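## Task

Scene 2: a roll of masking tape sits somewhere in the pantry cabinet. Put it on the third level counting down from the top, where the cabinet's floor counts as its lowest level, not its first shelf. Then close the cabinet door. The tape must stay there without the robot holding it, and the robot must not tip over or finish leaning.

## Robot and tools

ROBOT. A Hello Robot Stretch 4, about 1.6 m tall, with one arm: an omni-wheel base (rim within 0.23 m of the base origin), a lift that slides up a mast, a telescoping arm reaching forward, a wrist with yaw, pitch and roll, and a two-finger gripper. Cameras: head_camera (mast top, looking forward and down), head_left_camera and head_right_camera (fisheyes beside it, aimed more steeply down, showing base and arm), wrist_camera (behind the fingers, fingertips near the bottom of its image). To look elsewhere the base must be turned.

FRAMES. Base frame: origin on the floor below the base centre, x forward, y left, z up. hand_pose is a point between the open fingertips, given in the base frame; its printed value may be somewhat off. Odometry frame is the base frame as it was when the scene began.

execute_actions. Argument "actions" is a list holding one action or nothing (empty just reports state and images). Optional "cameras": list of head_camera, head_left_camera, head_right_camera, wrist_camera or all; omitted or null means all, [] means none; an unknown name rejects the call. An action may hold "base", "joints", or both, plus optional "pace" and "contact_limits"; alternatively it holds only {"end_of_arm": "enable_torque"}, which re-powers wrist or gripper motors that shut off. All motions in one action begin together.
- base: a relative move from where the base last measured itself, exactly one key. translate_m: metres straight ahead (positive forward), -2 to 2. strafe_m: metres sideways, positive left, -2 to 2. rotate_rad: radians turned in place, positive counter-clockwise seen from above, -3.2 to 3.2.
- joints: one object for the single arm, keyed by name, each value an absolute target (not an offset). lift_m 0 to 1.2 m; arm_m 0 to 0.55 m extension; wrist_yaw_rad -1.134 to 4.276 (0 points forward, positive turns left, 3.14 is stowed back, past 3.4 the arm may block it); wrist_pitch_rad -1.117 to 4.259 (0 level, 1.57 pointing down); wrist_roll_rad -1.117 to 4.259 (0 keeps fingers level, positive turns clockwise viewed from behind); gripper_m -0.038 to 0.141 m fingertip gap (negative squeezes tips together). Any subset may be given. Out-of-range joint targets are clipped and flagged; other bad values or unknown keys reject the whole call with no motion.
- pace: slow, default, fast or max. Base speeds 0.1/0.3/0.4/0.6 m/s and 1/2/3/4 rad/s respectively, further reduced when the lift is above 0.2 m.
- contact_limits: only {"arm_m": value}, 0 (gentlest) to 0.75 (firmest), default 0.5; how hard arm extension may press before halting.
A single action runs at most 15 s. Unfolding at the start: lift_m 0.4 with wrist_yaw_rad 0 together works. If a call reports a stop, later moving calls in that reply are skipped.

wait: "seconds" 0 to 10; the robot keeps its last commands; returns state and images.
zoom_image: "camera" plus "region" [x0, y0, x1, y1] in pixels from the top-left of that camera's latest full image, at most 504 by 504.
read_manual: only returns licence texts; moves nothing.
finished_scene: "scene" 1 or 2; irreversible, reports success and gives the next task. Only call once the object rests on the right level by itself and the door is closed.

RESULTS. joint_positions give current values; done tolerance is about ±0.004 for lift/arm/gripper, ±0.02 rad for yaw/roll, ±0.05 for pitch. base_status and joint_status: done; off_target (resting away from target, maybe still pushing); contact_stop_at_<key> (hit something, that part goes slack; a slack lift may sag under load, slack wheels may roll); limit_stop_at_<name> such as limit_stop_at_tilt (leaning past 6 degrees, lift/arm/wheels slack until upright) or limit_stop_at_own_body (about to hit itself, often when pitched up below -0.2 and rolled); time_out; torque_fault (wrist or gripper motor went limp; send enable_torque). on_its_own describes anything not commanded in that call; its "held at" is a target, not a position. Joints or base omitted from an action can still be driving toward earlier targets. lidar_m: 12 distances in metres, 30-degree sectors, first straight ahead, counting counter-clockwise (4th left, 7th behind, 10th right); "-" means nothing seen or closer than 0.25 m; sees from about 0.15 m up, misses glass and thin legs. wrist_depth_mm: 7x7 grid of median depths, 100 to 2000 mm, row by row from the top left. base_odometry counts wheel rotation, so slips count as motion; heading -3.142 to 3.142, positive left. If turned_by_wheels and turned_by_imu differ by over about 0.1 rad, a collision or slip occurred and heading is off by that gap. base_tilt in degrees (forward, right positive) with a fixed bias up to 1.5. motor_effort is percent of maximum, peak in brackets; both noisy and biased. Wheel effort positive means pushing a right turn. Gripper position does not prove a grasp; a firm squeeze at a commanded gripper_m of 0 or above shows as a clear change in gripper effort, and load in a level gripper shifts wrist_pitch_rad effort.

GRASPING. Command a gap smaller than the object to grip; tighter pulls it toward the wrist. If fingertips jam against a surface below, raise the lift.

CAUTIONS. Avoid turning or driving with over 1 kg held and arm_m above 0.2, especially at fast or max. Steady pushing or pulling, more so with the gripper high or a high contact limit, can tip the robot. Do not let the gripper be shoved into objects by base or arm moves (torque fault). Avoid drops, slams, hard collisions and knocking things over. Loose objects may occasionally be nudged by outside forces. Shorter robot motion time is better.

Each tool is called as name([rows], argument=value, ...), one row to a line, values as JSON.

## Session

execute_actions(actions=[])

Scene clock: 0.00 s.
base_odometry: x=+0.000 y=+0.000 heading=+0.000 (m, m, rad; odometry frame)
turned_by_wheels: +0.000 (rad since the last result)
turned_by_imu: +0.000 (rad since the last result)
base_tilt: forward=+0.4 right=+0.5 (deg)
lidar_m: 1.25 1.51 2.82 2.91 2.82 1.93 2.51 2.10 1.04 1.04 1.26 1.20
base_status: not commanded
joint_positions: lift_m=+0.300 arm_m=+0.001 wrist_yaw_rad=+3.084 wrist_pitch_rad=+0.021 wrist_roll_rad=-0.003 gripper_m=+0.057
joint_status: not commanded
motor_effort: lift_m=+20 arm_m=-1 wrist_yaw_rad=+2 wrist_pitch_rad=-8 wrist_roll_rad=+1 gripper_m=-2 wheel_0=+0 wheel_1=+1 wheel_2=+0 (%)
hand_pose: x=-0.1110 y=+0.1040 z=+0.4721 quat_wxyz=(+0.029, -0.011, -0.001, +1.000) (m; base frame)
wrist_depth_mm: - 138 - - - 1863 1756 / - 138 - - - 1808 1756 / 109 138 - - - 1863 1756 / 128 148 - - - 1808 1756 / - - - - - 1808 1808 / 1756 1756 193 1708 194 1661 1618 / 1182 1078 1255 121 1182 1098 1160
pictures: head_camera, head_left_camera, head_right_camera, wrist_camera
camera_calibration (this result's frames):
wrist_camera: T_world_to_cam=[[0.0671636, 0.997547, -0.0197245, -0.0925524], [0.039206, -0.0223925, -0.99898, 0.530653], [-0.996971, 0.0663218, -0.0406138, 0.125802], [0, 0, 0, 1]] pos_world=[0.110832, 0.0958646, 0.533396]
Images, in order (width x height): head_camera 420x560, head_left_camera 420x672, head_right_camera 420x672, wrist_camera 616x392.

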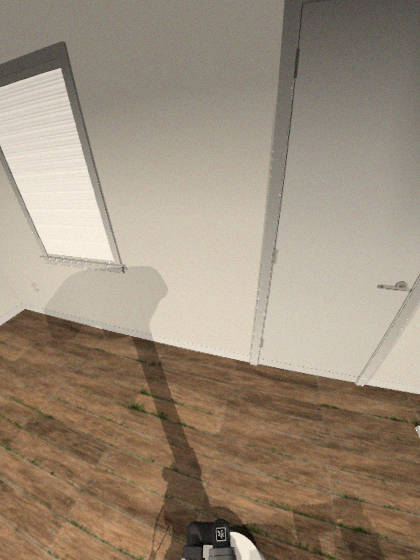

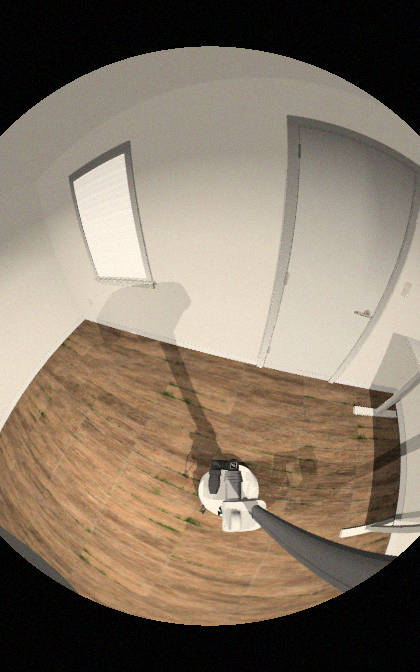

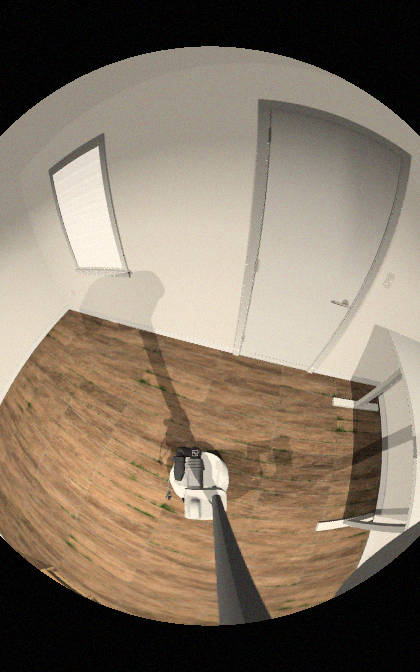

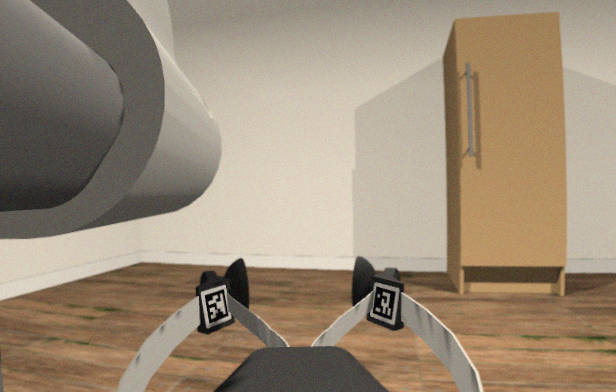

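execute_actions([
  {"base": {"rotate_rad": 2.45}, "joints": {"lift_m": 0.4, "wrist_yaw_rad": 0}, "pace": "fast"},
], cameras=["head_camera", "wrist_camera"])

Scene clock: 2.90 s.
base_odometry: x=+0.000 y=+0.000 heading=+2.450 (m, m, rad; odometry frame)
turned_by_wheels: +2.450 (rad since the last result)
turned_by_imu: +2.434 (rad since the last result)
base_tilt: forward=+0.4 right=+0.6 (deg)
lidar_m: 1.90 2.50 2.33 1.06 1.04 1.16 1.21 1.21 1.36 2.08 2.88 3.11
base_status: done
joint_positions: lift_m=+0.400 arm_m=+0.001 wrist_yaw_rad=+0.000 wrist_pitch_rad=+0.021 wrist_roll_rad=-0.003 gripper_m=+0.057
joint_status: all done
motor_effort: lift_m=+22(25) arm_m=-1(0) wrist_yaw_rad=+0(5) wrist_pitch_rad=-7(7) wrist_roll_rad=+1(0) gripper_m=-4(3) wheel_0=+1(8) wheel_1=+2(7) wheel_2=+2(10) (%)
hand_pose: x=+0.4604 y=-0.0873 z=+0.5719 quat_wxyz=(+1.000, -0.001, +0.011, +0.000) (m; base frame)
wrist_depth_mm: 1921 - - - - - - / 1983 - 1708 1808 - - - / 1921 - 1708 1863 - - - / 1921 - 1756 1808 - - - / 1983 - 1756 1863 - - - / 1921 - 193 1863 193 1863 1863 / 1366 1255 1464 121 1366 1308 1336
pictures: head_camera, wrist_camera
camera_calibration (this result's frames):
wrist_camera: T_world_to_cam=[[-0.00871258, -0.999768, -0.0197239, -0.0775416], [-0.0404883, 0.0200612, -0.998979, 0.644016], [0.999142, -0.00790509, -0.0406537, -0.213271], [0, 0, 0, 1]] pos_world=[0.238487, -0.0921292, 0.633158]
Images, in order (width x height): head_camera 420x560, wrist_camera 616x392.

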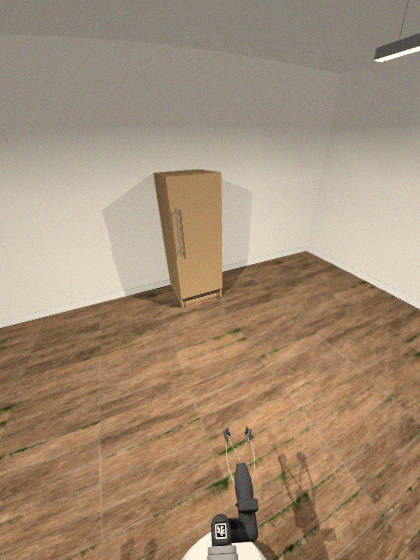

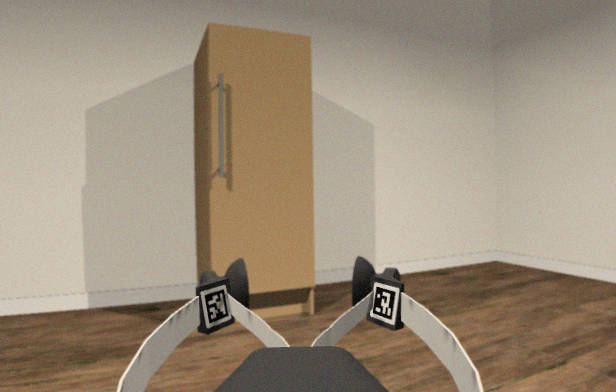

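zoom_image(camera="head_camera", region=[130, 155, 260, 325])

zoom_image(camera="wrist_camera", region=[170, 0, 350, 330])

Region (130, 155, 260, 325) of head_camera's 420x560 image, scaled by 2.965, with more detail than that image has; it fills the left 385 columns of this view, and the rest is white.

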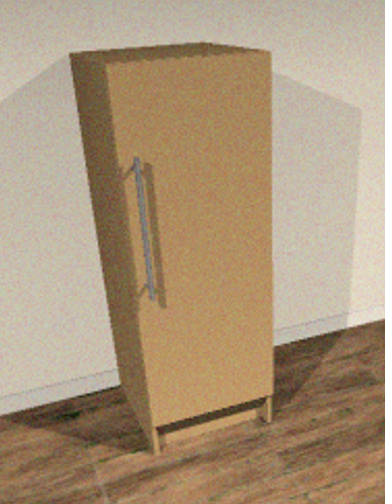

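Region (170, 0, 350, 330) of wrist_camera's 616x392 image, scaled by 1.527; it fills the left 275 columns of this view, and the rest is white.

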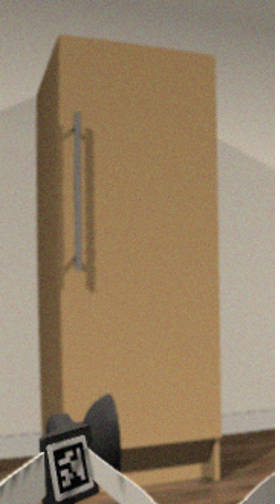

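execute_actions([
  {"base": {"translate_m": 1.06}, "joints": {"lift_m": 0.63}, "pace": "max"},
], cameras=[])

execute_actions([
  {"base": {"rotate_rad": 0.40}, "joints": {"arm_m": 0.28}, "pace": "fast"},
], cameras=["head_camera", "wrist_camera"])

Scene clock: 6.87 s.
base_odometry: x=-0.817 y=+0.676 heading=+2.450 (m, m, rad; odometry frame)
turned_by_wheels: +0.000 (rad since the last result)
turned_by_imu: +0.002 (rad since the last result)
base_tilt: forward=+0.5 right=+0.4 (deg)
lidar_m: 0.89 0.90 1.67 2.24 1.55 1.60 2.20 2.22 2.45 2.53 2.49 1.90
base_status: done
joint_positions: lift_m=+0.630 arm_m=+0.001 wrist_yaw_rad=+0.000 wrist_pitch_rad=+0.021 wrist_roll_rad=-0.003 gripper_m=+0.057
joint_status: all done
motor_effort: lift_m=+21(26) arm_m=+0(1) wrist_yaw_rad=+2(0) wrist_pitch_rad=-7(8) wrist_roll_rad=+1(1) gripper_m=-2(2) wheel_0=-1(8) wheel_1=-1(10) wheel_2=+0(11) (%)
hand_pose: x=+0.4603 y=-0.0874 z=+0.8019 quat_wxyz=(+1.000, -0.001, +0.011, +0.000) (m; base frame)
wrist_depth_mm: 1098 676 732 809 1537 1808 - / 1098 676 732 809 1618 1756 - / 1118 676 750 809 1576 1808 - / 1118 676 750 820 1618 1808 - / 1118 683 723 809 1618 1756 - / 1098 676 193 798 193 1808 - / 1138 654 732 120 1618 1708 1756
pictures: none
No camera images: the call's "cameras" was empty. Leave "cameras" out to get every camera's image.

Scene clock: 8.50 s.
base_odometry: x=-0.817 y=+0.676 heading=+2.850 (m, m, rad; odometry frame)
turned_by_wheels: +0.400 (rad since the last result)
turned_by_imu: +0.398 (rad since the last result)
base_tilt: forward=+0.3 right=+0.7 (deg)
lidar_m: 0.89 1.60 2.23 1.94 1.54 2.15 2.23 2.34 2.59 2.50 2.10 0.94
base_status: done
joint_positions: lift_m=+0.630 arm_m=+0.279 wrist_yaw_rad=+0.000 wrist_pitch_rad=+0.021 wrist_roll_rad=-0.003 gripper_m=+0.057
joint_status: all done
motor_effort: lift_m=+21(21) arm_m=+5(7) wrist_yaw_rad=+2(4) wrist_pitch_rad=-7(7) wrist_roll_rad=+1(1) gripper_m=-4(1) wheel_0=+0(7) wheel_1=+0(11) wheel_2=+1(8) (%)
hand_pose: x=+0.7384 y=-0.0874 z=+0.8020 quat_wxyz=(+1.000, -0.001, +0.011, +0.000) (m; base frame)
wrist_depth_mm: 1008 1008 1008 418 418 418 418 / 991 1008 991 421 421 421 418 / 1008 1008 991 421 421 421 421 / 1025 991 1008 424 421 421 424 / 1025 1008 1008 424 421 424 424 / 1008 1025 193 424 194 424 424 / 1025 1025 1025 121 424 424 424
pictures: head_camera, wrist_camera
camera_calibration (this result's frames):
wrist_camera: T_world_to_cam=[[-0.00906228, -0.999764, -0.0197253, -0.0704229], [-0.0403566, 0.0200757, -0.998984, 0.885039], [0.999144, -0.00825702, -0.0405291, -0.481843], [0, 0, 0, 1]] pos_world=[0.51651, -0.0921527, 0.863221]
Images, in order (width x height): head_camera 420x560, wrist_camera 616x392.

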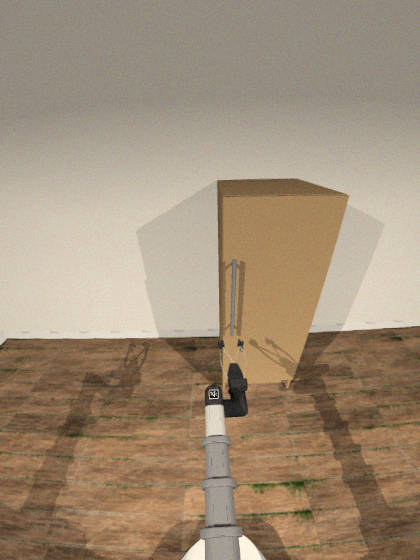

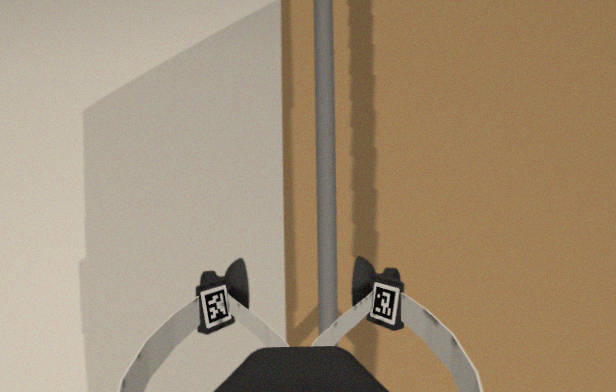

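execute_actions([
  {"base": {"strafe_m": -0.027}, "joints": {"arm_m": 0.452}, "contact_limits": {"arm_m": 0.15}},
], cameras=["head_camera", "wrist_camera"])

Scene clock: 10.37 s.
base_odometry: x=-0.809 y=+0.702 heading=+2.850 (m, m, rad; odometry frame)
turned_by_wheels: +0.000 (rad since the last result)
turned_by_imu: +0.001 (rad since the last result)
base_tilt: forward=+0.4 right=+0.5 (deg)
lidar_m: 0.87 1.60 2.24 1.95 1.56 2.20 2.23 2.33 2.54 2.47 2.09 0.93
base_status: done
joint_positions: lift_m=+0.630 arm_m=+0.451 wrist_yaw_rad=+0.000 wrist_pitch_rad=+0.021 wrist_roll_rad=-0.003 gripper_m=+0.057
joint_status: all done
motor_effort: lift_m=+21(21) arm_m=+6(4) wrist_yaw_rad=+2(3) wrist_pitch_rad=-6(7) wrist_roll_rad=+1(0) gripper_m=-3(2) wheel_0=+0(7) wheel_1=+0(6) wheel_2=-1(2) (%)
contact_limits: arm_m 0.15
hand_pose: x=+0.9104 y=-0.0874 z=+0.8020 quat_wxyz=(+1.000, -0.001, +0.011, +0.000) (m; base frame)
wrist_depth_mm: 842 831 831 249 248 248 248 / 842 831 842 249 249 249 249 / 842 831 842 250 249 250 250 / 842 842 842 249 249 250 250 / 842 842 842 251 251 251 251 / 842 854 193 251 193 251 251 / 842 842 842 121 252 251 252
pictures: head_camera, wrist_camera
camera_calibration (this result's frames):
wrist_camera: T_world_to_cam=[[-0.00911461, -0.999764, -0.0197252, -0.0688321], [-0.0403541, 0.0200777, -0.998984, 0.891977], [0.999144, -0.00830936, -0.0405276, -0.653654], [0, 0, 0, 1]] pos_world=[0.688462, -0.0921561, 0.863221]
Images, in order (width x height): head_camera 420x560, wrist_camera 616x392.

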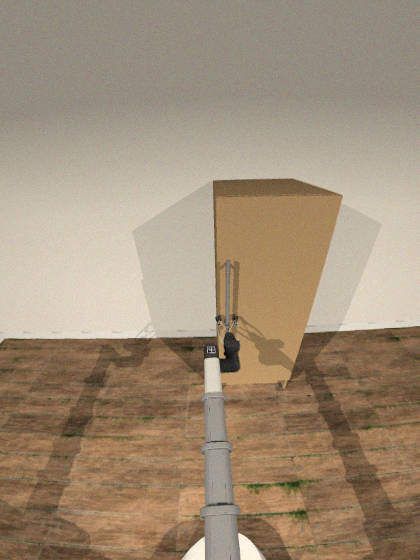

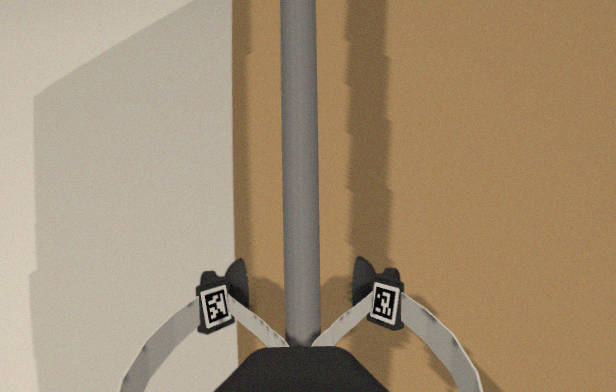

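execute_actions([
  {"joints": {"gripper_m": -0.038}},
], cameras=["wrist_camera"])

Scene clock: 12.03 s.
base_odometry: x=-0.809 y=+0.702 heading=+2.850 (m, m, rad; odometry frame)
turned_by_wheels: +0.000 (rad since the last result)
turned_by_imu: +0.000 (rad since the last result)
base_tilt: forward=+0.3 right=+0.6 (deg)
lidar_m: 0.87 1.60 2.22 1.94 1.58 2.18 2.22 2.34 2.56 2.47 2.08 0.95
base_status: not commanded
joint_positions: lift_m=+0.630 arm_m=+0.451 wrist_yaw_rad=+0.000 wrist_pitch_rad=+0.021 wrist_roll_rad=-0.003 gripper_m=-0.038
joint_status: all done
motor_effort: lift_m=+21(21) arm_m=+4(6) wrist_yaw_rad=+2(2) wrist_pitch_rad=-8(8) wrist_roll_rad=+2(0) gripper_m=-16(18) wheel_0=-1(0) wheel_1=-1(1) wheel_2=-2(1) (%)
hand_pose: x=+0.9107 y=-0.0874 z=+0.8019 quat_wxyz=(+1.000, -0.001, +0.011, +0.000) (m; base frame)
wrist_depth_mm: 831 831 842 235 236 238 239 / 831 842 842 235 237 239 239 / 831 842 842 235 238 239 240 / 842 842 842 187 238 239 241 / 842 831 842 188 239 240 242 / 854 842 179 187 180 241 242 / 842 842 842 119 240 241 243
pictures: wrist_camera
camera_calibration (this result's frames):
wrist_camera: T_world_to_cam=[[-0.00928034, -0.999762, -0.0197247, -0.0687266], [-0.0404351, 0.0200846, -0.99898, 0.892037], [0.999139, -0.00847331, -0.0406119, -0.653892], [0, 0, 0, 1]] pos_world=[0.68876, -0.0921671, 0.863216]
Images, in order (width x height): wrist_camera 616x392.

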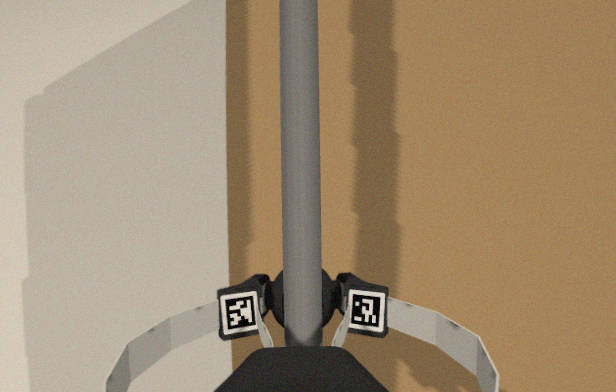

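execute_actions([
  {"base": {"strafe_m": -0.04}, "joints": {"arm_m": 0.31}},
], cameras=["wrist_camera"])

Scene clock: 13.83 s.
base_odometry: x=-0.798 y=+0.740 heading=+2.850 (m, m, rad; odometry frame)
turned_by_wheels: +0.000 (rad since the last result)
turned_by_imu: +0.001 (rad since the last result)
base_tilt: forward=+0.4 right=+0.5 (deg)
lidar_m: 0.71 1.59 2.25 1.93 1.60 2.20 2.20 2.32 2.51 2.42 2.11 0.85
base_status: done
joint_positions: lift_m=+0.630 arm_m=+0.311 wrist_yaw_rad=-0.001 wrist_pitch_rad=+0.021 wrist_roll_rad=-0.003 gripper_m=-0.038
joint_status: all done
motor_effort: lift_m=+21(21) arm_m=-5(9) wrist_yaw_rad=+4(35) wrist_pitch_rad=-7(7) wrist_roll_rad=+0(0) gripper_m=-17(20) wheel_0=-1(13) wheel_1=+0(13) wheel_2=-1(10) (%)
hand_pose: x=+0.7702 y=-0.0877 z=+0.8019 quat_wxyz=(+1.000, -0.001, +0.011, +0.000) (m; base frame)
wrist_depth_mm: 976 960 221 226 257 286 310 / 976 976 222 227 257 286 314 / 960 976 222 227 257 286 314 / 976 976 223 228 257 286 314 / 976 960 223 227 258 286 315 / 991 976 179 178 178 287 315 / 991 991 220 122 258 286 315
pictures: wrist_camera
camera_calibration (this result's frames):
wrist_camera: T_world_to_cam=[[-0.0102102, -0.999753, -0.0197245, -0.0695814], [-0.0404196, 0.020122, -0.99898, 0.886353], [0.999131, -0.00940253, -0.0406151, -0.513627], [0, 0, 0, 1]] pos_world=[0.548296, -0.0922289, 0.863216]
Images, in order (width x height): wrist_camera 616x392.

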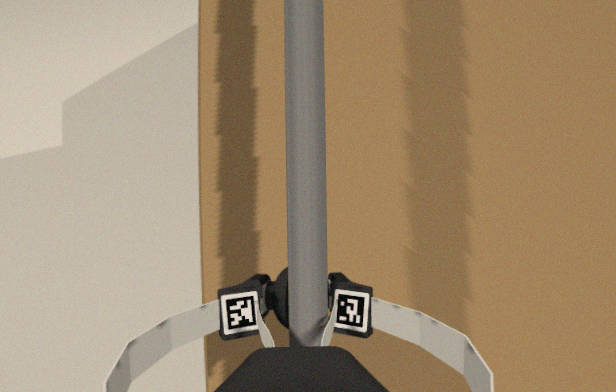

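execute_actions([
  {"base": {"strafe_m": -0.116}, "joints": {"arm_m": 0.172}},
], cameras=["head_camera", "wrist_camera"])

Scene clock: 15.57 s.
base_odometry: x=-0.764 y=+0.851 heading=+2.850 (m, m, rad; odometry frame)
turned_by_wheels: +0.000 (rad since the last result)
turned_by_imu: +0.000 (rad since the last result)
base_tilt: forward=+0.3 right=+0.6 (deg)
lidar_m: 0.55 1.59 2.22 1.95 1.73 2.25 2.23 2.35 2.40 2.32 2.06 0.74
base_status: done
joint_positions: lift_m=+0.630 arm_m=+0.173 wrist_yaw_rad=+0.000 wrist_pitch_rad=+0.021 wrist_roll_rad=-0.003 gripper_m=-0.038
joint_status: all done
motor_effort: lift_m=+21(21) arm_m=-4(6) wrist_yaw_rad=+2(19) wrist_pitch_rad=-8(7) wrist_roll_rad=+1(2) gripper_m=-16(20) wheel_0=-2(11) wheel_1=+1(10) wheel_2=-2(7) (%)
hand_pose: x=+0.6322 y=-0.0873 z=+0.8019 quat_wxyz=(+1.000, -0.001, +0.011, +0.000) (m; base frame)
wrist_depth_mm: 1098 1098 208 252 322 449 1098 / 1118 1078 208 252 320 445 1098 / 1118 1118 208 178 319 439 1098 / 1118 1098 209 177 320 445 1118 / 1118 1138 209 177 319 442 1118 / 1118 1118 179 179 182 445 1098 / 1118 189 203 119 310 449 1118
pictures: head_camera, wrist_camera
camera_calibration (this result's frames):
wrist_camera: T_world_to_cam=[[-0.00883457, -0.999766, -0.0197231, -0.071466], [-0.0405793, 0.0200661, -0.998975, 0.880819], [0.999137, -0.00802516, -0.0407471, -0.375483], [0, 0, 0, 1]] pos_world=[0.410271, -0.0921372, 0.863207]
Images, in order (width x height): head_camera 420x560, wrist_camera 616x392.

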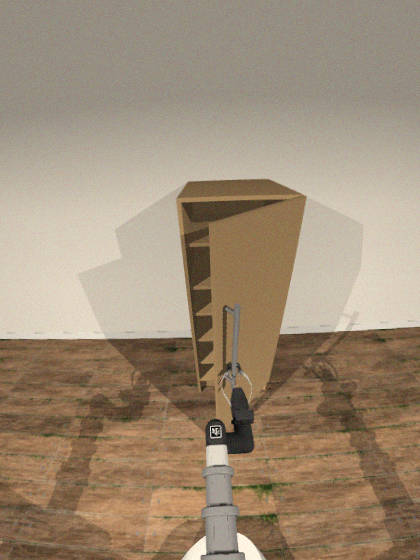

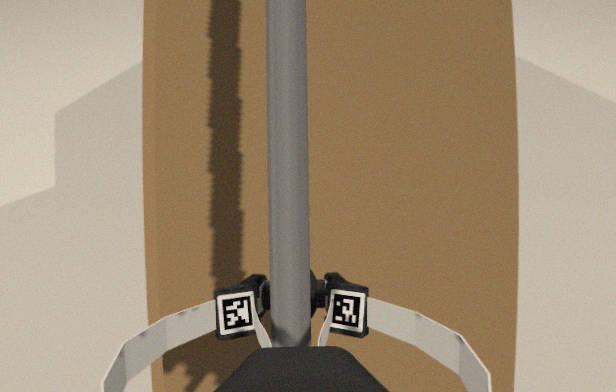

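execute_actions([
  {"base": {"strafe_m": -0.135}, "joints": {"arm_m": 0.095}},
], cameras=["head_camera", "wrist_camera"])

Scene clock: 17.77 s.
base_odometry: x=-0.725 y=+0.980 heading=+2.850 (m, m, rad; odometry frame)
turned_by_wheels: +0.000 (rad since the last result)
turned_by_imu: -0.001 (rad since the last result)
base_tilt: forward=+0.4 right=+0.7 (deg)
lidar_m: 0.47 1.60 2.21 1.94 1.82 2.30 2.23 2.32 2.28 2.18 2.08 0.88
base_status: done
joint_positions: lift_m=+0.630 arm_m=+0.096 wrist_yaw_rad=+0.001 wrist_pitch_rad=+0.021 wrist_roll_rad=-0.003 gripper_m=-0.038
joint_status: all done
motor_effort: lift_m=+21(21) arm_m=-5(12) wrist_yaw_rad=+1(29) wrist_pitch_rad=-7(9) wrist_roll_rad=+3(1) gripper_m=-17(20) wheel_0=-2(9) wheel_1=+0(14) wheel_2=-2(5) (%)
hand_pose: x=+0.5552 y=-0.0873 z=+0.8019 quat_wxyz=(+1.000, -0.002, +0.011, +0.000) (m; base frame)
wrist_depth_mm: 1182 162 199 165 535 1160 1182 / 1182 163 200 165 525 1182 1182 / 1182 163 200 166 525 1182 1182 / 1182 163 199 168 521 1182 1182 / 1182 163 200 241 517 1182 1182 / 1205 162 178 164 177 1182 1182 / 1182 150 189 130 496 1182 1182
pictures: head_camera, wrist_camera
camera_calibration (this result's frames):
wrist_camera: T_world_to_cam=[[-0.00864308, -0.999776, -0.0193229, -0.0725212], [-0.0405571, 0.0196582, -0.998984, 0.877662], [0.99914, -0.00785061, -0.0407179, -0.298592], [0, 0, 0, 1]] pos_world=[0.333304, -0.0921024, 0.86321]
Images, in order (width x height): head_camera 420x560, wrist_camera 616x392.

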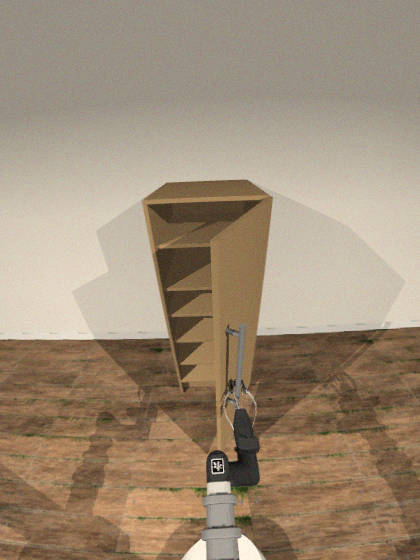

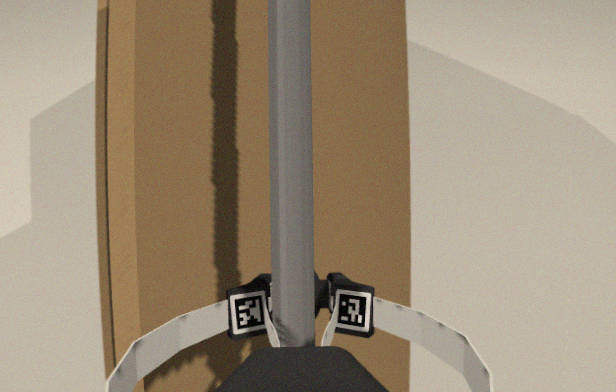

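execute_actions([
  {"base": {"strafe_m": -0.16}, "joints": {"arm_m": 0.068, "gripper_m": 0.04}},
], cameras=["head_camera", "head_left_camera", "wrist_camera"])

Scene clock: 20.03 s.
base_odometry: x=-0.679 y=+1.134 heading=+2.849 (m, m, rad; odometry frame)
turned_by_wheels: +0.000 (rad since the last result)
turned_by_imu: +0.000 (rad since the last result)
base_tilt: forward=+0.4 right=+0.5 (deg)
lidar_m: 0.42 0.96 2.22 2.01 2.03 2.29 2.23 2.34 2.08 2.01 2.11 1.55
base_status: done
joint_positions: lift_m=+0.630 arm_m=+0.069 wrist_yaw_rad=-0.002 wrist_pitch_rad=+0.021 wrist_roll_rad=-0.003 gripper_m=+0.040
joint_status: all done
motor_effort: lift_m=+21(21) arm_m=-4(6) wrist_yaw_rad=+7(14) wrist_pitch_rad=-7(8) wrist_roll_rad=+4(2) gripper_m=-3(18) wheel_0=+0(10) wheel_1=-1(6) wheel_2=-2(3) (%)
hand_pose: x=+0.5279 y=-0.0879 z=+0.8019 quat_wxyz=(+1.000, -0.002, +0.011, -0.001) (m; base frame)
wrist_depth_mm: 647 140 214 1205 1205 1182 1205 / 647 141 214 1205 1205 1205 1182 / 654 141 215 1205 1205 1205 1205 / 654 141 215 1205 1205 1205 1205 / 647 140 212 1205 1205 1205 1205 / 640 139 182 170 192 1205 1205 / 661 129 207 119 1205 1205 1205
pictures: head_camera, head_left_camera, wrist_camera
camera_calibration (this result's frames):
wrist_camera: T_world_to_cam=[[-0.0108471, -0.999754, -0.0193292, -0.0722219], [-0.0404599, 0.0197533, -0.998986, 0.876543], [0.999122, -0.010054, -0.0406642, -0.271591], [0, 0, 0, 1]] pos_world=[0.306034, -0.0922493, 0.863214]
Images, in order (width x height): head_camera 420x560, head_left_camera 420x672, wrist_camera 616x392.

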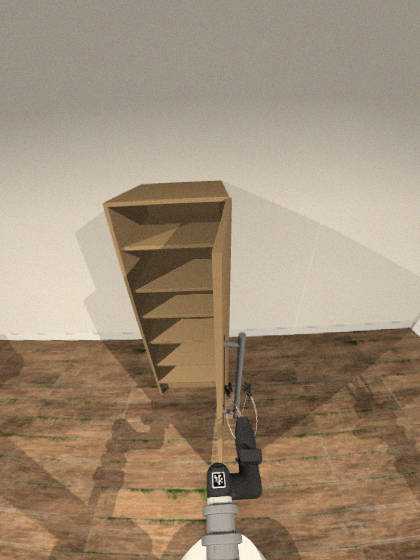

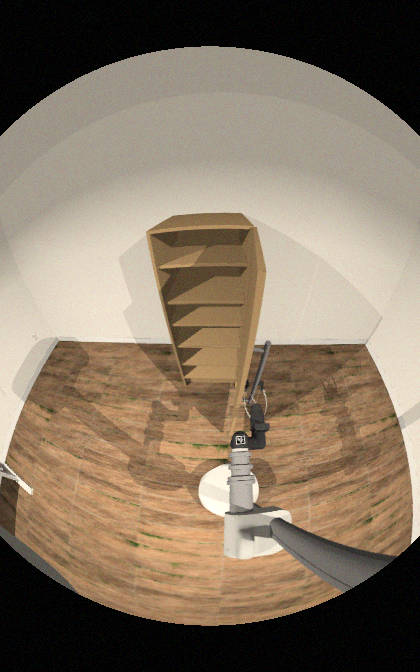

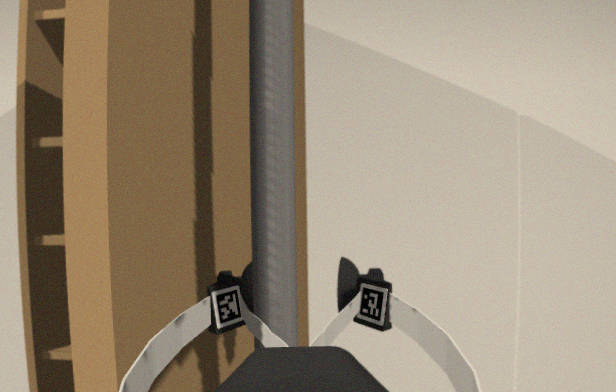

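zoom_image(camera="head_camera", region=[95, 175, 255, 405])

Region (95, 175, 255, 405) of head_camera's 420x560 image, scaled by 2.191, with more detail than that image has; it fills the left 351 columns of this view, and the rest is white.

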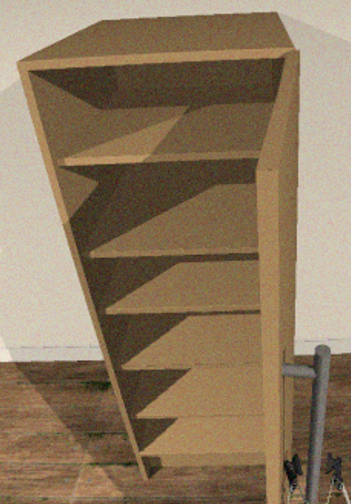

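zoom_image(camera="head_camera", region=[150, 330, 230, 400])

Region (150, 330, 230, 400) of head_camera's 420x560 image, scaled by 6.300, with more detail than that image has; it fills the top 441 rows of this view, and the rest is white.

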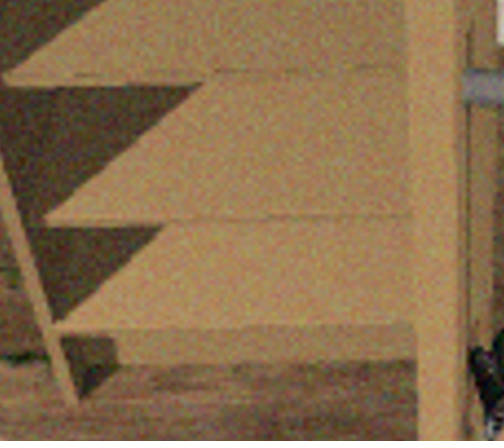

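execute_actions([
  {"base": {"translate_m": -0.10}, "joints": {"arm_m": 0.0, "gripper_m": 0.06}},
], cameras=["head_camera", "wrist_camera"])

Scene clock: 21.83 s.
base_odometry: x=-0.583 y=+1.105 heading=+2.849 (m, m, rad; odometry frame)
turned_by_wheels: +0.000 (rad since the last result)
turned_by_imu: +0.001 (rad since the last result)
base_tilt: forward=+0.2 right=+0.5 (deg)
lidar_m: 0.50 1.05 2.36 2.00 2.03 2.21 2.12 2.23 2.09 2.02 2.13 1.65
base_status: done
joint_positions: lift_m=+0.630 arm_m=+0.002 wrist_yaw_rad=+0.000 wrist_pitch_rad=+0.021 wrist_roll_rad=-0.003 gripper_m=+0.060
joint_status: all done
motor_effort: lift_m=+22(21) arm_m=-5(6) wrist_yaw_rad=+2(8) wrist_pitch_rad=-7(7) wrist_roll_rad=+2(2) gripper_m=-1(1) wheel_0=-1(5) wheel_1=+0(7) wheel_2=+0(9) (%)
hand_pose: x=+0.4612 y=-0.0875 z=+0.8019 quat_wxyz=(+1.000, -0.002, +0.011, +0.000) (m; base frame)
wrist_depth_mm: 1366 976 345 1336 1366 1366 1366 / 1366 991 345 1366 1336 1366 1366 / 1366 991 345 1366 1366 1366 1336 / 1366 1078 345 1366 1366 1366 1366 / 1397 991 342 1366 1366 1366 1366 / 1366 931 195 480 191 1366 1397 / 1366 866 307 121 1366 1366 1366
pictures: head_camera, wrist_camera
camera_calibration (this result's frames):
wrist_camera: T_world_to_cam=[[-0.00929103, -0.99977, -0.0193292, -0.0732165], [-0.0404846, 0.0196903, -0.998986, 0.87384], [0.999137, -0.00849907, -0.0406583, -0.204736], [0, 0, 0, 1]] pos_world=[0.239256, -0.0921459, 0.863214]
Images, in order (width x height): head_camera 420x560, wrist_camera 616x392.

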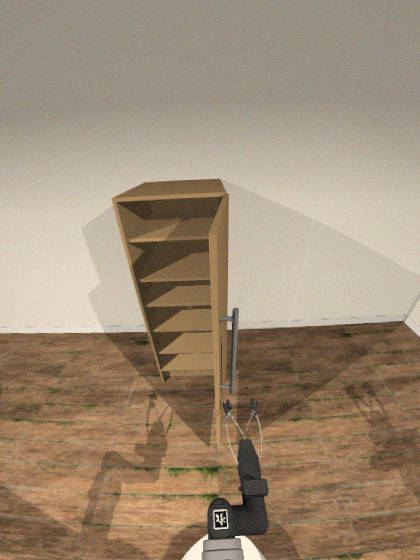

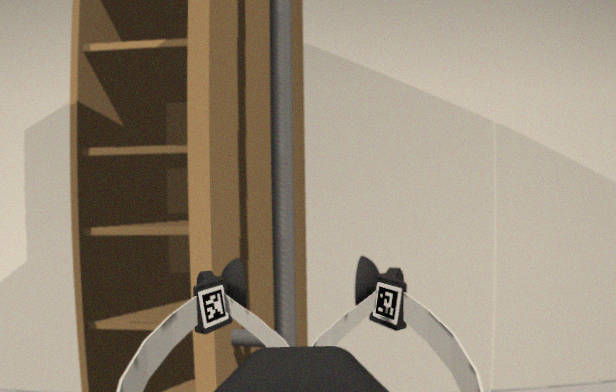

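execute_actions([
  {"base": {"strafe_m": 0.27}, "joints": {"lift_m": 0.40, "wrist_pitch_rad": 0.25, "gripper_m": 0.14}, "pace": "fast"},
], cameras=["head_camera", "wrist_camera"])

Scene clock: 23.97 s.
base_odometry: x=-0.661 y=+0.846 heading=+2.849 (m, m, rad; odometry frame)
turned_by_wheels: +0.000 (rad since the last result)
turned_by_imu: +0.001 (rad since the last result)
base_tilt: forward=+0.2 right=+0.5 (deg)
lidar_m: 1.02 1.69 2.39 1.70 1.72 2.18 2.13 2.24 2.38 2.29 2.23 0.60
base_status: done
joint_positions: lift_m=+0.400 arm_m=+0.002 wrist_yaw_rad=+0.000 wrist_pitch_rad=+0.252 wrist_roll_rad=-0.003 gripper_m=+0.140
joint_status: all done
motor_effort: lift_m=+16(19) arm_m=-5(5) wrist_yaw_rad=+2(2) wrist_pitch_rad=-7(4) wrist_roll_rad=+1(2) gripper_m=-1(3) wheel_0=+1(11) wheel_1=-1(12) wheel_2=+1(3) (%)
hand_pose: x=+0.4521 y=-0.0875 z=+0.5065 quat_wxyz=(+0.992, -0.002, +0.126, +0.000) (m; base frame)
wrist_depth_mm: 1255 1255 788 866 788 407 283 / 1336 1308 1160 1281 1008 410 286 / 1336 1336 1008 1336 891 410 1336 / 1397 1430 991 1098 917 410 1397 / 1397 1430 1078 1078 904 364 1430 / 1138 206 878 946 878 327 1118 / 904 891 917 120 904 370 904
pictures: head_camera, wrist_camera
camera_calibration (this result's frames):
wrist_camera: T_world_to_cam=[[-0.0134686, -0.99977, -0.0167151, -0.0784441], [-0.268059, 0.0197149, -0.963201, 0.66314], [0.963308, -0.00849233, -0.268263, -0.0761992], [0, 0, 0, 1]] pos_world=[0.250107, -0.0921469, 0.616985]
Images, in order (width x height): head_camera 420x560, wrist_camera 616x392.

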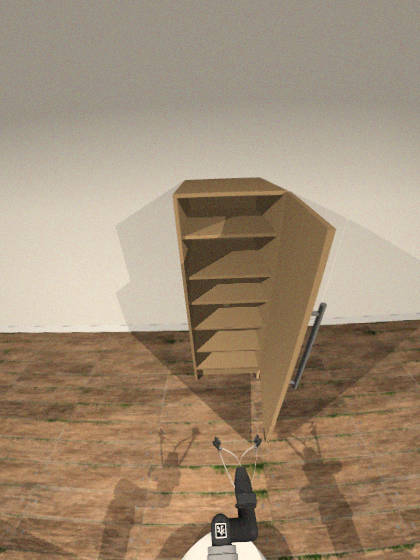

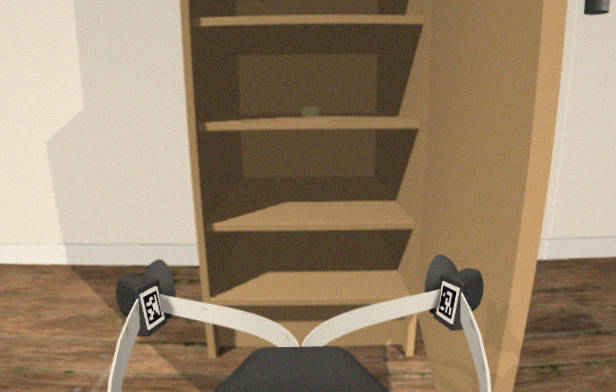

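zoom_image(camera="wrist_camera", region=[190, 0, 440, 200])

zoom_image(camera="head_camera", region=[165, 175, 295, 390])

Region (190, 0, 440, 200) of wrist_camera's 616x392 image, scaled by 2.016; it fills the top 403 rows of this view, and the rest is white.

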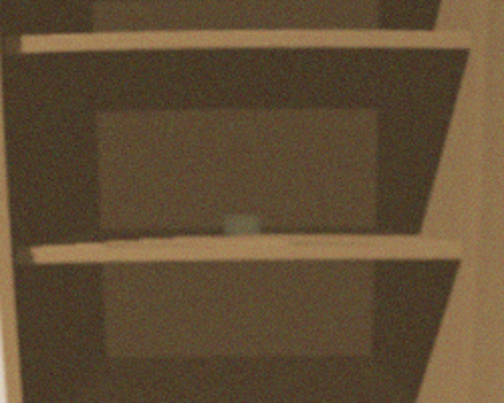

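Region (165, 175, 295, 390) of head_camera's 420x560 image, scaled by 2.344, with more detail than that image has; it fills the left 305 columns of this view, and the rest is white.

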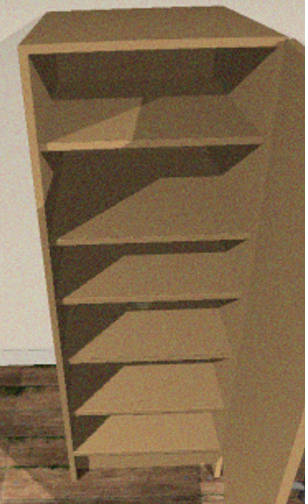

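execute_actions([
  {"base": {"translate_m": 0.38}, "joints": {"lift_m": 0.505, "arm_m": 0.30, "gripper_m": 0.11}, "pace": "fast", "contact_limits": {"arm_m": 0.2}},
], cameras=["head_camera", "head_right_camera", "wrist_camera"])

Scene clock: 27.27 s.
base_odometry: x=-1.025 y=+0.956 heading=+2.849 (m, m, rad; odometry frame)
turned_by_wheels: +0.000 (rad since the last result)
turned_by_imu: +0.001 (rad since the last result)
base_tilt: forward=+0.3 right=+0.5 (deg)
lidar_m: 0.64 1.27 1.81 2.44 1.83 2.47 2.50 2.64 2.38 2.29 0.31 0.42
base_status: done
joint_positions: lift_m=+0.505 arm_m=+0.299 wrist_yaw_rad=+0.000 wrist_pitch_rad=+0.252 wrist_roll_rad=-0.003 gripper_m=+0.110
joint_status: all done
motor_effort: lift_m=+23(24) arm_m=+5(7) wrist_yaw_rad=+2(3) wrist_pitch_rad=-6(8) wrist_roll_rad=+2(3) gripper_m=-1(1) wheel_0=+0(7) wheel_1=+0(9) wheel_2=+1(12) (%)
contact_limits: arm_m 0.2
hand_pose: x=+0.7494 y=-0.0874 z=+0.6110 quat_wxyz=(+0.992, -0.002, +0.126, +0.000) (m; base frame)
wrist_depth_mm: 239 255 271 279 279 270 282 / 303 442 647 647 640 512 384 / 306 445 676 661 668 554 389 / 304 449 609 603 597 517 389 / 306 382 382 375 377 373 359 / 272 262 250 278 213 268 267 / 217 213 222 122 224 211 218
pictures: head_camera, head_right_camera, wrist_camera
camera_calibration (this result's frames):
wrist_camera: T_world_to_cam=[[-0.0131478, -0.999774, -0.0167163, -0.0728452], [-0.26799, 0.0196294, -0.963222, 0.843371], [0.963332, -0.00818443, -0.268187, -0.334606], [0, 0, 0, 1]] pos_world=[0.547394, -0.0921222, 0.721398]
Images, in order (width x height): head_camera 420x560, head_right_camera 420x672, wrist_camera 616x392.

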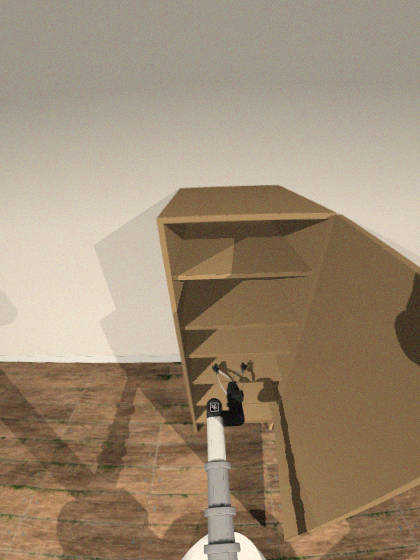

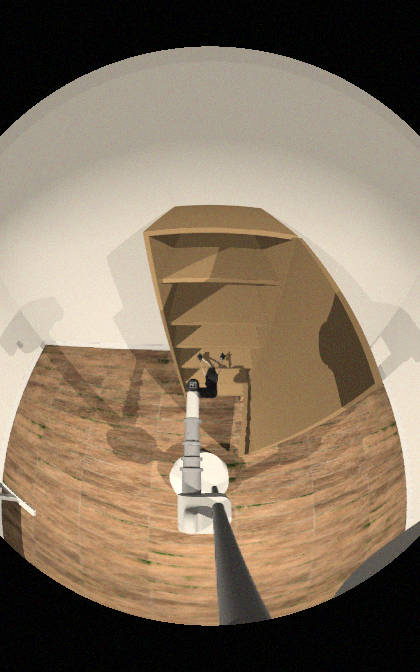

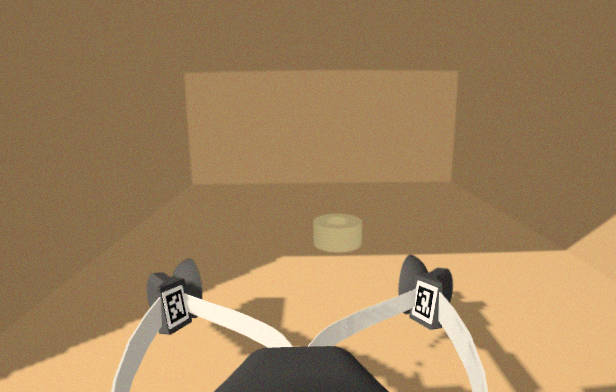

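zoom_image(camera="wrist_camera", region=[270, 170, 410, 280])

Region (270, 170, 410, 280) of wrist_camera's 616x392 image, scaled by 3.600; it fills the top 396 rows of this view, and the rest is white.

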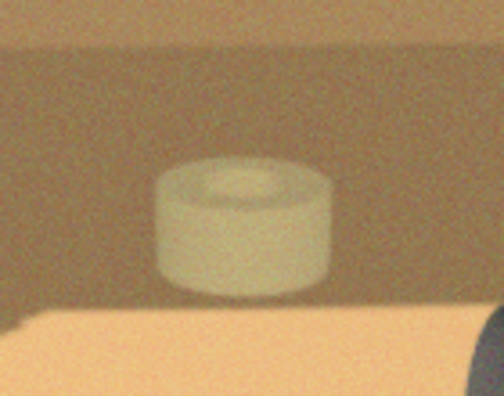

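execute_actions([
  {"base": {"strafe_m": -0.04}, "joints": {"lift_m": 0.50, "arm_m": 0.478, "wrist_pitch_rad": 0.30, "gripper_m": 0.09}, "contact_limits": {"arm_m": 0.15}},
], cameras=["head_camera", "wrist_camera"])

Scene clock: 30.40 s.
base_odometry: x=-1.014 y=+0.994 heading=+2.849 (m, m, rad; odometry frame)
turned_by_wheels: +0.000 (rad since the last result)
turned_by_imu: +0.001 (rad since the last result)
base_tilt: forward=+0.4 right=+0.5 (deg)
lidar_m: 0.64 1.29 1.78 2.44 1.89 2.54 2.51 2.63 2.35 2.25 0.28 0.33
base_status: done
joint_positions: lift_m=+0.500 arm_m=+0.477 wrist_yaw_rad=+0.000 wrist_pitch_rad=+0.302 wrist_roll_rad=-0.003 gripper_m=+0.090
joint_status: all done
motor_effort: lift_m=+15(22) arm_m=+5(4) wrist_yaw_rad=+2(2) wrist_pitch_rad=-6(10) wrist_roll_rad=+3(1) gripper_m=-2(1) wheel_0=+0(8) wheel_1=-1(7) wheel_2=+0(1) (%)
contact_limits: arm_m 0.15
hand_pose: x=+0.9234 y=-0.0874 z=+0.5927 quat_wxyz=(+0.989, -0.002, +0.150, +0.000) (m; base frame)
wrist_depth_mm: 332 404 436 442 439 407 330 / 353 473 477 473 477 466 332 / 355 484 500 496 500 480 336 / 355 452 477 473 469 427 338 / 319 322 320 322 317 314 312 / 237 240 200 206 195 237 234 / 193 190 196 121 200 188 194
pictures: head_camera, wrist_camera
camera_calibration (this result's frames):
wrist_camera: T_world_to_cam=[[-0.0141212, -0.999772, -0.0160273, -0.0704152], [-0.315817, 0.019668, -0.948616, 0.907937], [0.948715, -0.00833388, -0.316022, -0.465282], [0, 0, 0, 1]] pos_world=[0.727167, -0.092134, 0.713116]
Images, in order (width x height): head_camera 420x560, wrist_camera 616x392.

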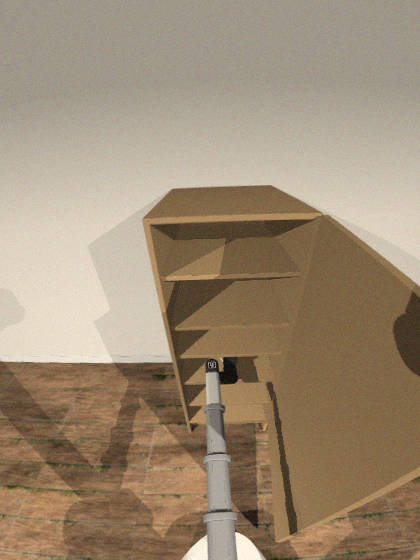

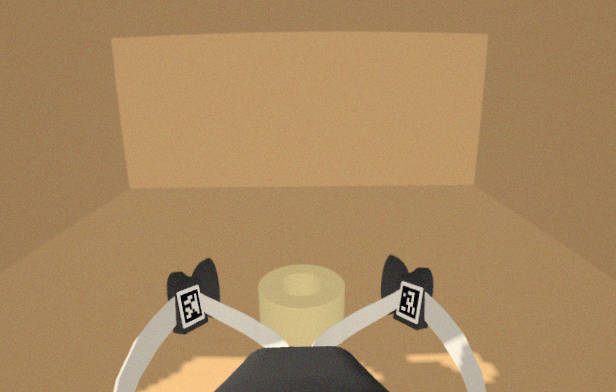

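zoom_image(camera="wrist_camera", region=[150, 230, 450, 392])

Region (150, 230, 450, 392) of wrist_camera's 616x392 image, scaled by 1.680; it fills the top 272 rows of this view, and the rest is white.

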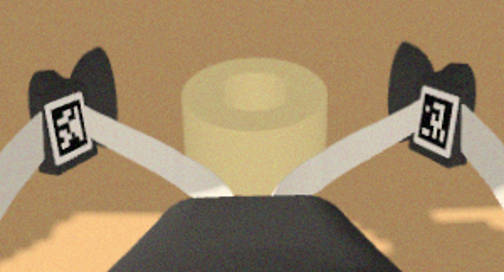

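execute_actions(actions=[])

Scene clock: 30.87 s.
base_odometry: x=-1.014 y=+0.994 heading=+2.849 (m, m, rad; odometry frame)
turned_by_wheels: +0.000 (rad since the last result)
turned_by_imu: +0.000 (rad since the last result)
base_tilt: forward=+0.4 right=+0.4 (deg)
lidar_m: 0.65 1.29 1.82 2.47 1.89 2.55 2.49 2.63 2.33 2.24 0.27 0.36
base_status: done
joint_positions: lift_m=+0.500 arm_m=+0.477 wrist_yaw_rad=+0.000 wrist_pitch_rad=+0.302 wrist_roll_rad=-0.003 gripper_m=+0.090
joint_status: all done
motor_effort: lift_m=+15(22) arm_m=+5(4) wrist_yaw_rad=+2(2) wrist_pitch_rad=-7(10) wrist_roll_rad=+0(1) gripper_m=-5(1) wheel_0=+0(8) wheel_1=+0(7) wheel_2=+0(1) (%)
contact_limits: arm_m 0.15
hand_pose: x=+0.9234 y=-0.0874 z=+0.5927 quat_wxyz=(+0.989, -0.002, +0.150, +0.000) (m; base frame)
wrist_depth_mm: 330 407 436 442 439 407 330 / 351 469 477 477 477 466 334 / 353 488 492 496 496 480 338 / 355 452 473 473 469 427 338 / 320 322 320 320 319 314 310 / 238 239 199 206 196 236 235 / 193 190 196 121 200 187 194
pictures: head_camera, head_left_camera, head_right_camera, wrist_camera
camera_calibration (this result's frames):
wrist_camera: T_world_to_cam=[[-0.0141212, -0.999772, -0.0160273, -0.0704153], [-0.315817, 0.0196679, -0.948616, 0.907937], [0.948715, -0.00833388, -0.316022, -0.465282], [0, 0, 0, 1]] pos_world=[0.727167, -0.092134, 0.713116]
Images, in order (width x height): head_camera 420x560, head_left_camera 420x672, head_right_camera 420x672, wrist_camera 616x392.

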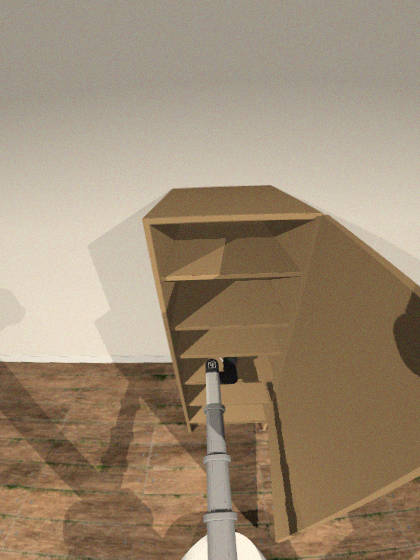

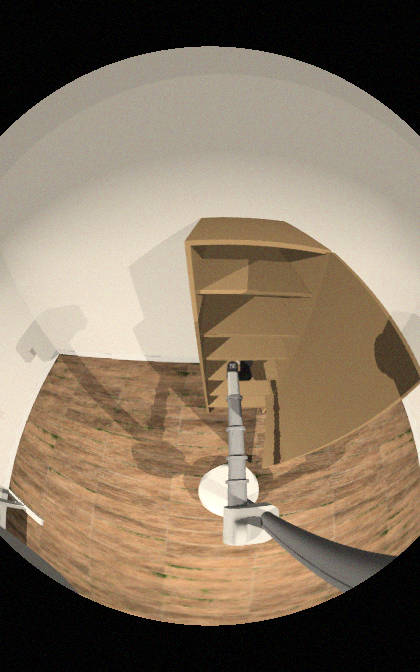

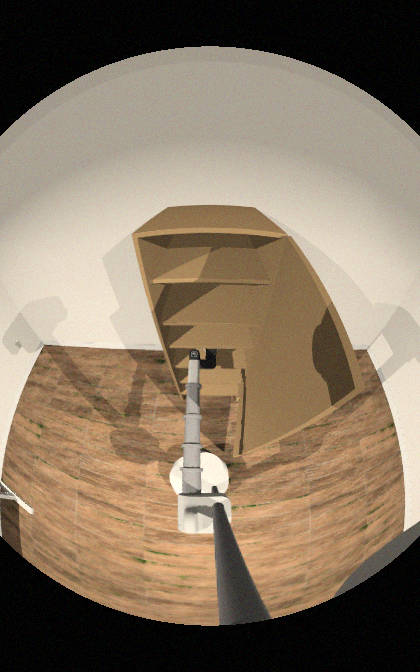

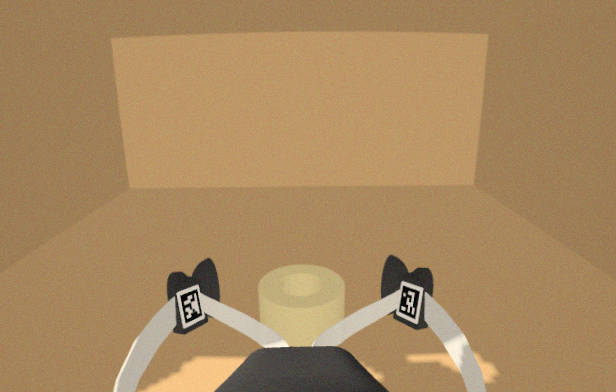

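execute_actions([
  {"joints": {"gripper_m": 0.01}, "pace": "max"},
], cameras=["wrist_camera"])

Scene clock: 32.57 s.
base_odometry: x=-1.014 y=+0.994 heading=+2.849 (m, m, rad; odometry frame)
turned_by_wheels: +0.000 (rad since the last result)
turned_by_imu: +0.001 (rad since the last result)
base_tilt: forward=+0.4 right=+0.7 (deg)
lidar_m: 0.64 1.30 1.81 2.47 1.91 2.54 2.52 2.65 2.31 2.25 0.27 0.36
base_status: not commanded
joint_positions: lift_m=+0.500 arm_m=+0.477 wrist_yaw_rad=+0.000 wrist_pitch_rad=+0.302 wrist_roll_rad=-0.003 gripper_m=+0.010
joint_status: all done
motor_effort: lift_m=+15(15) arm_m=+5(5) wrist_yaw_rad=+1(2) wrist_pitch_rad=-8(6) wrist_roll_rad=+2(4) gripper_m=-15(13) wheel_0=+0(0) wheel_1=-1(1) wheel_2=+0(0) (%)
hand_pose: x=+0.9234 y=-0.0874 z=+0.5927 quat_wxyz=(+0.989, -0.002, +0.151, +0.000) (m; base frame)
wrist_depth_mm: 332 407 439 442 442 410 330 / 353 469 477 473 473 469 334 / 355 484 496 500 496 480 338 / 353 452 473 473 469 424 338 / 319 320 320 320 319 315 310 / 237 239 187 198 184 236 234 / 192 183 196 120 195 181 194
pictures: wrist_camera
camera_calibration (this result's frames):
wrist_camera: T_world_to_cam=[[-0.0141215, -0.999772, -0.0160268, -0.0704153], [-0.315843, 0.0196678, -0.948607, 0.907948], [0.948706, -0.00833379, -0.316049, -0.465258], [0, 0, 0, 1]] pos_world=[0.727168, -0.092134, 0.713113]
Images, in order (width x height): wrist_camera 616x392.

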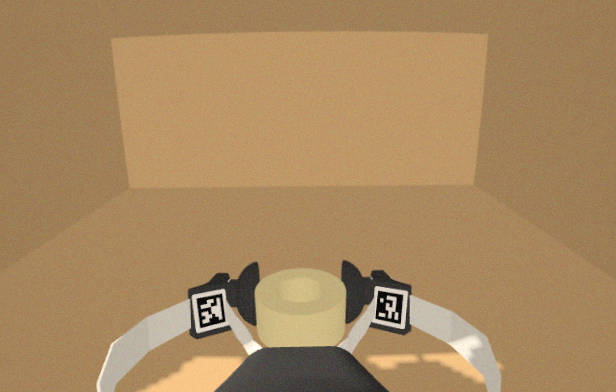

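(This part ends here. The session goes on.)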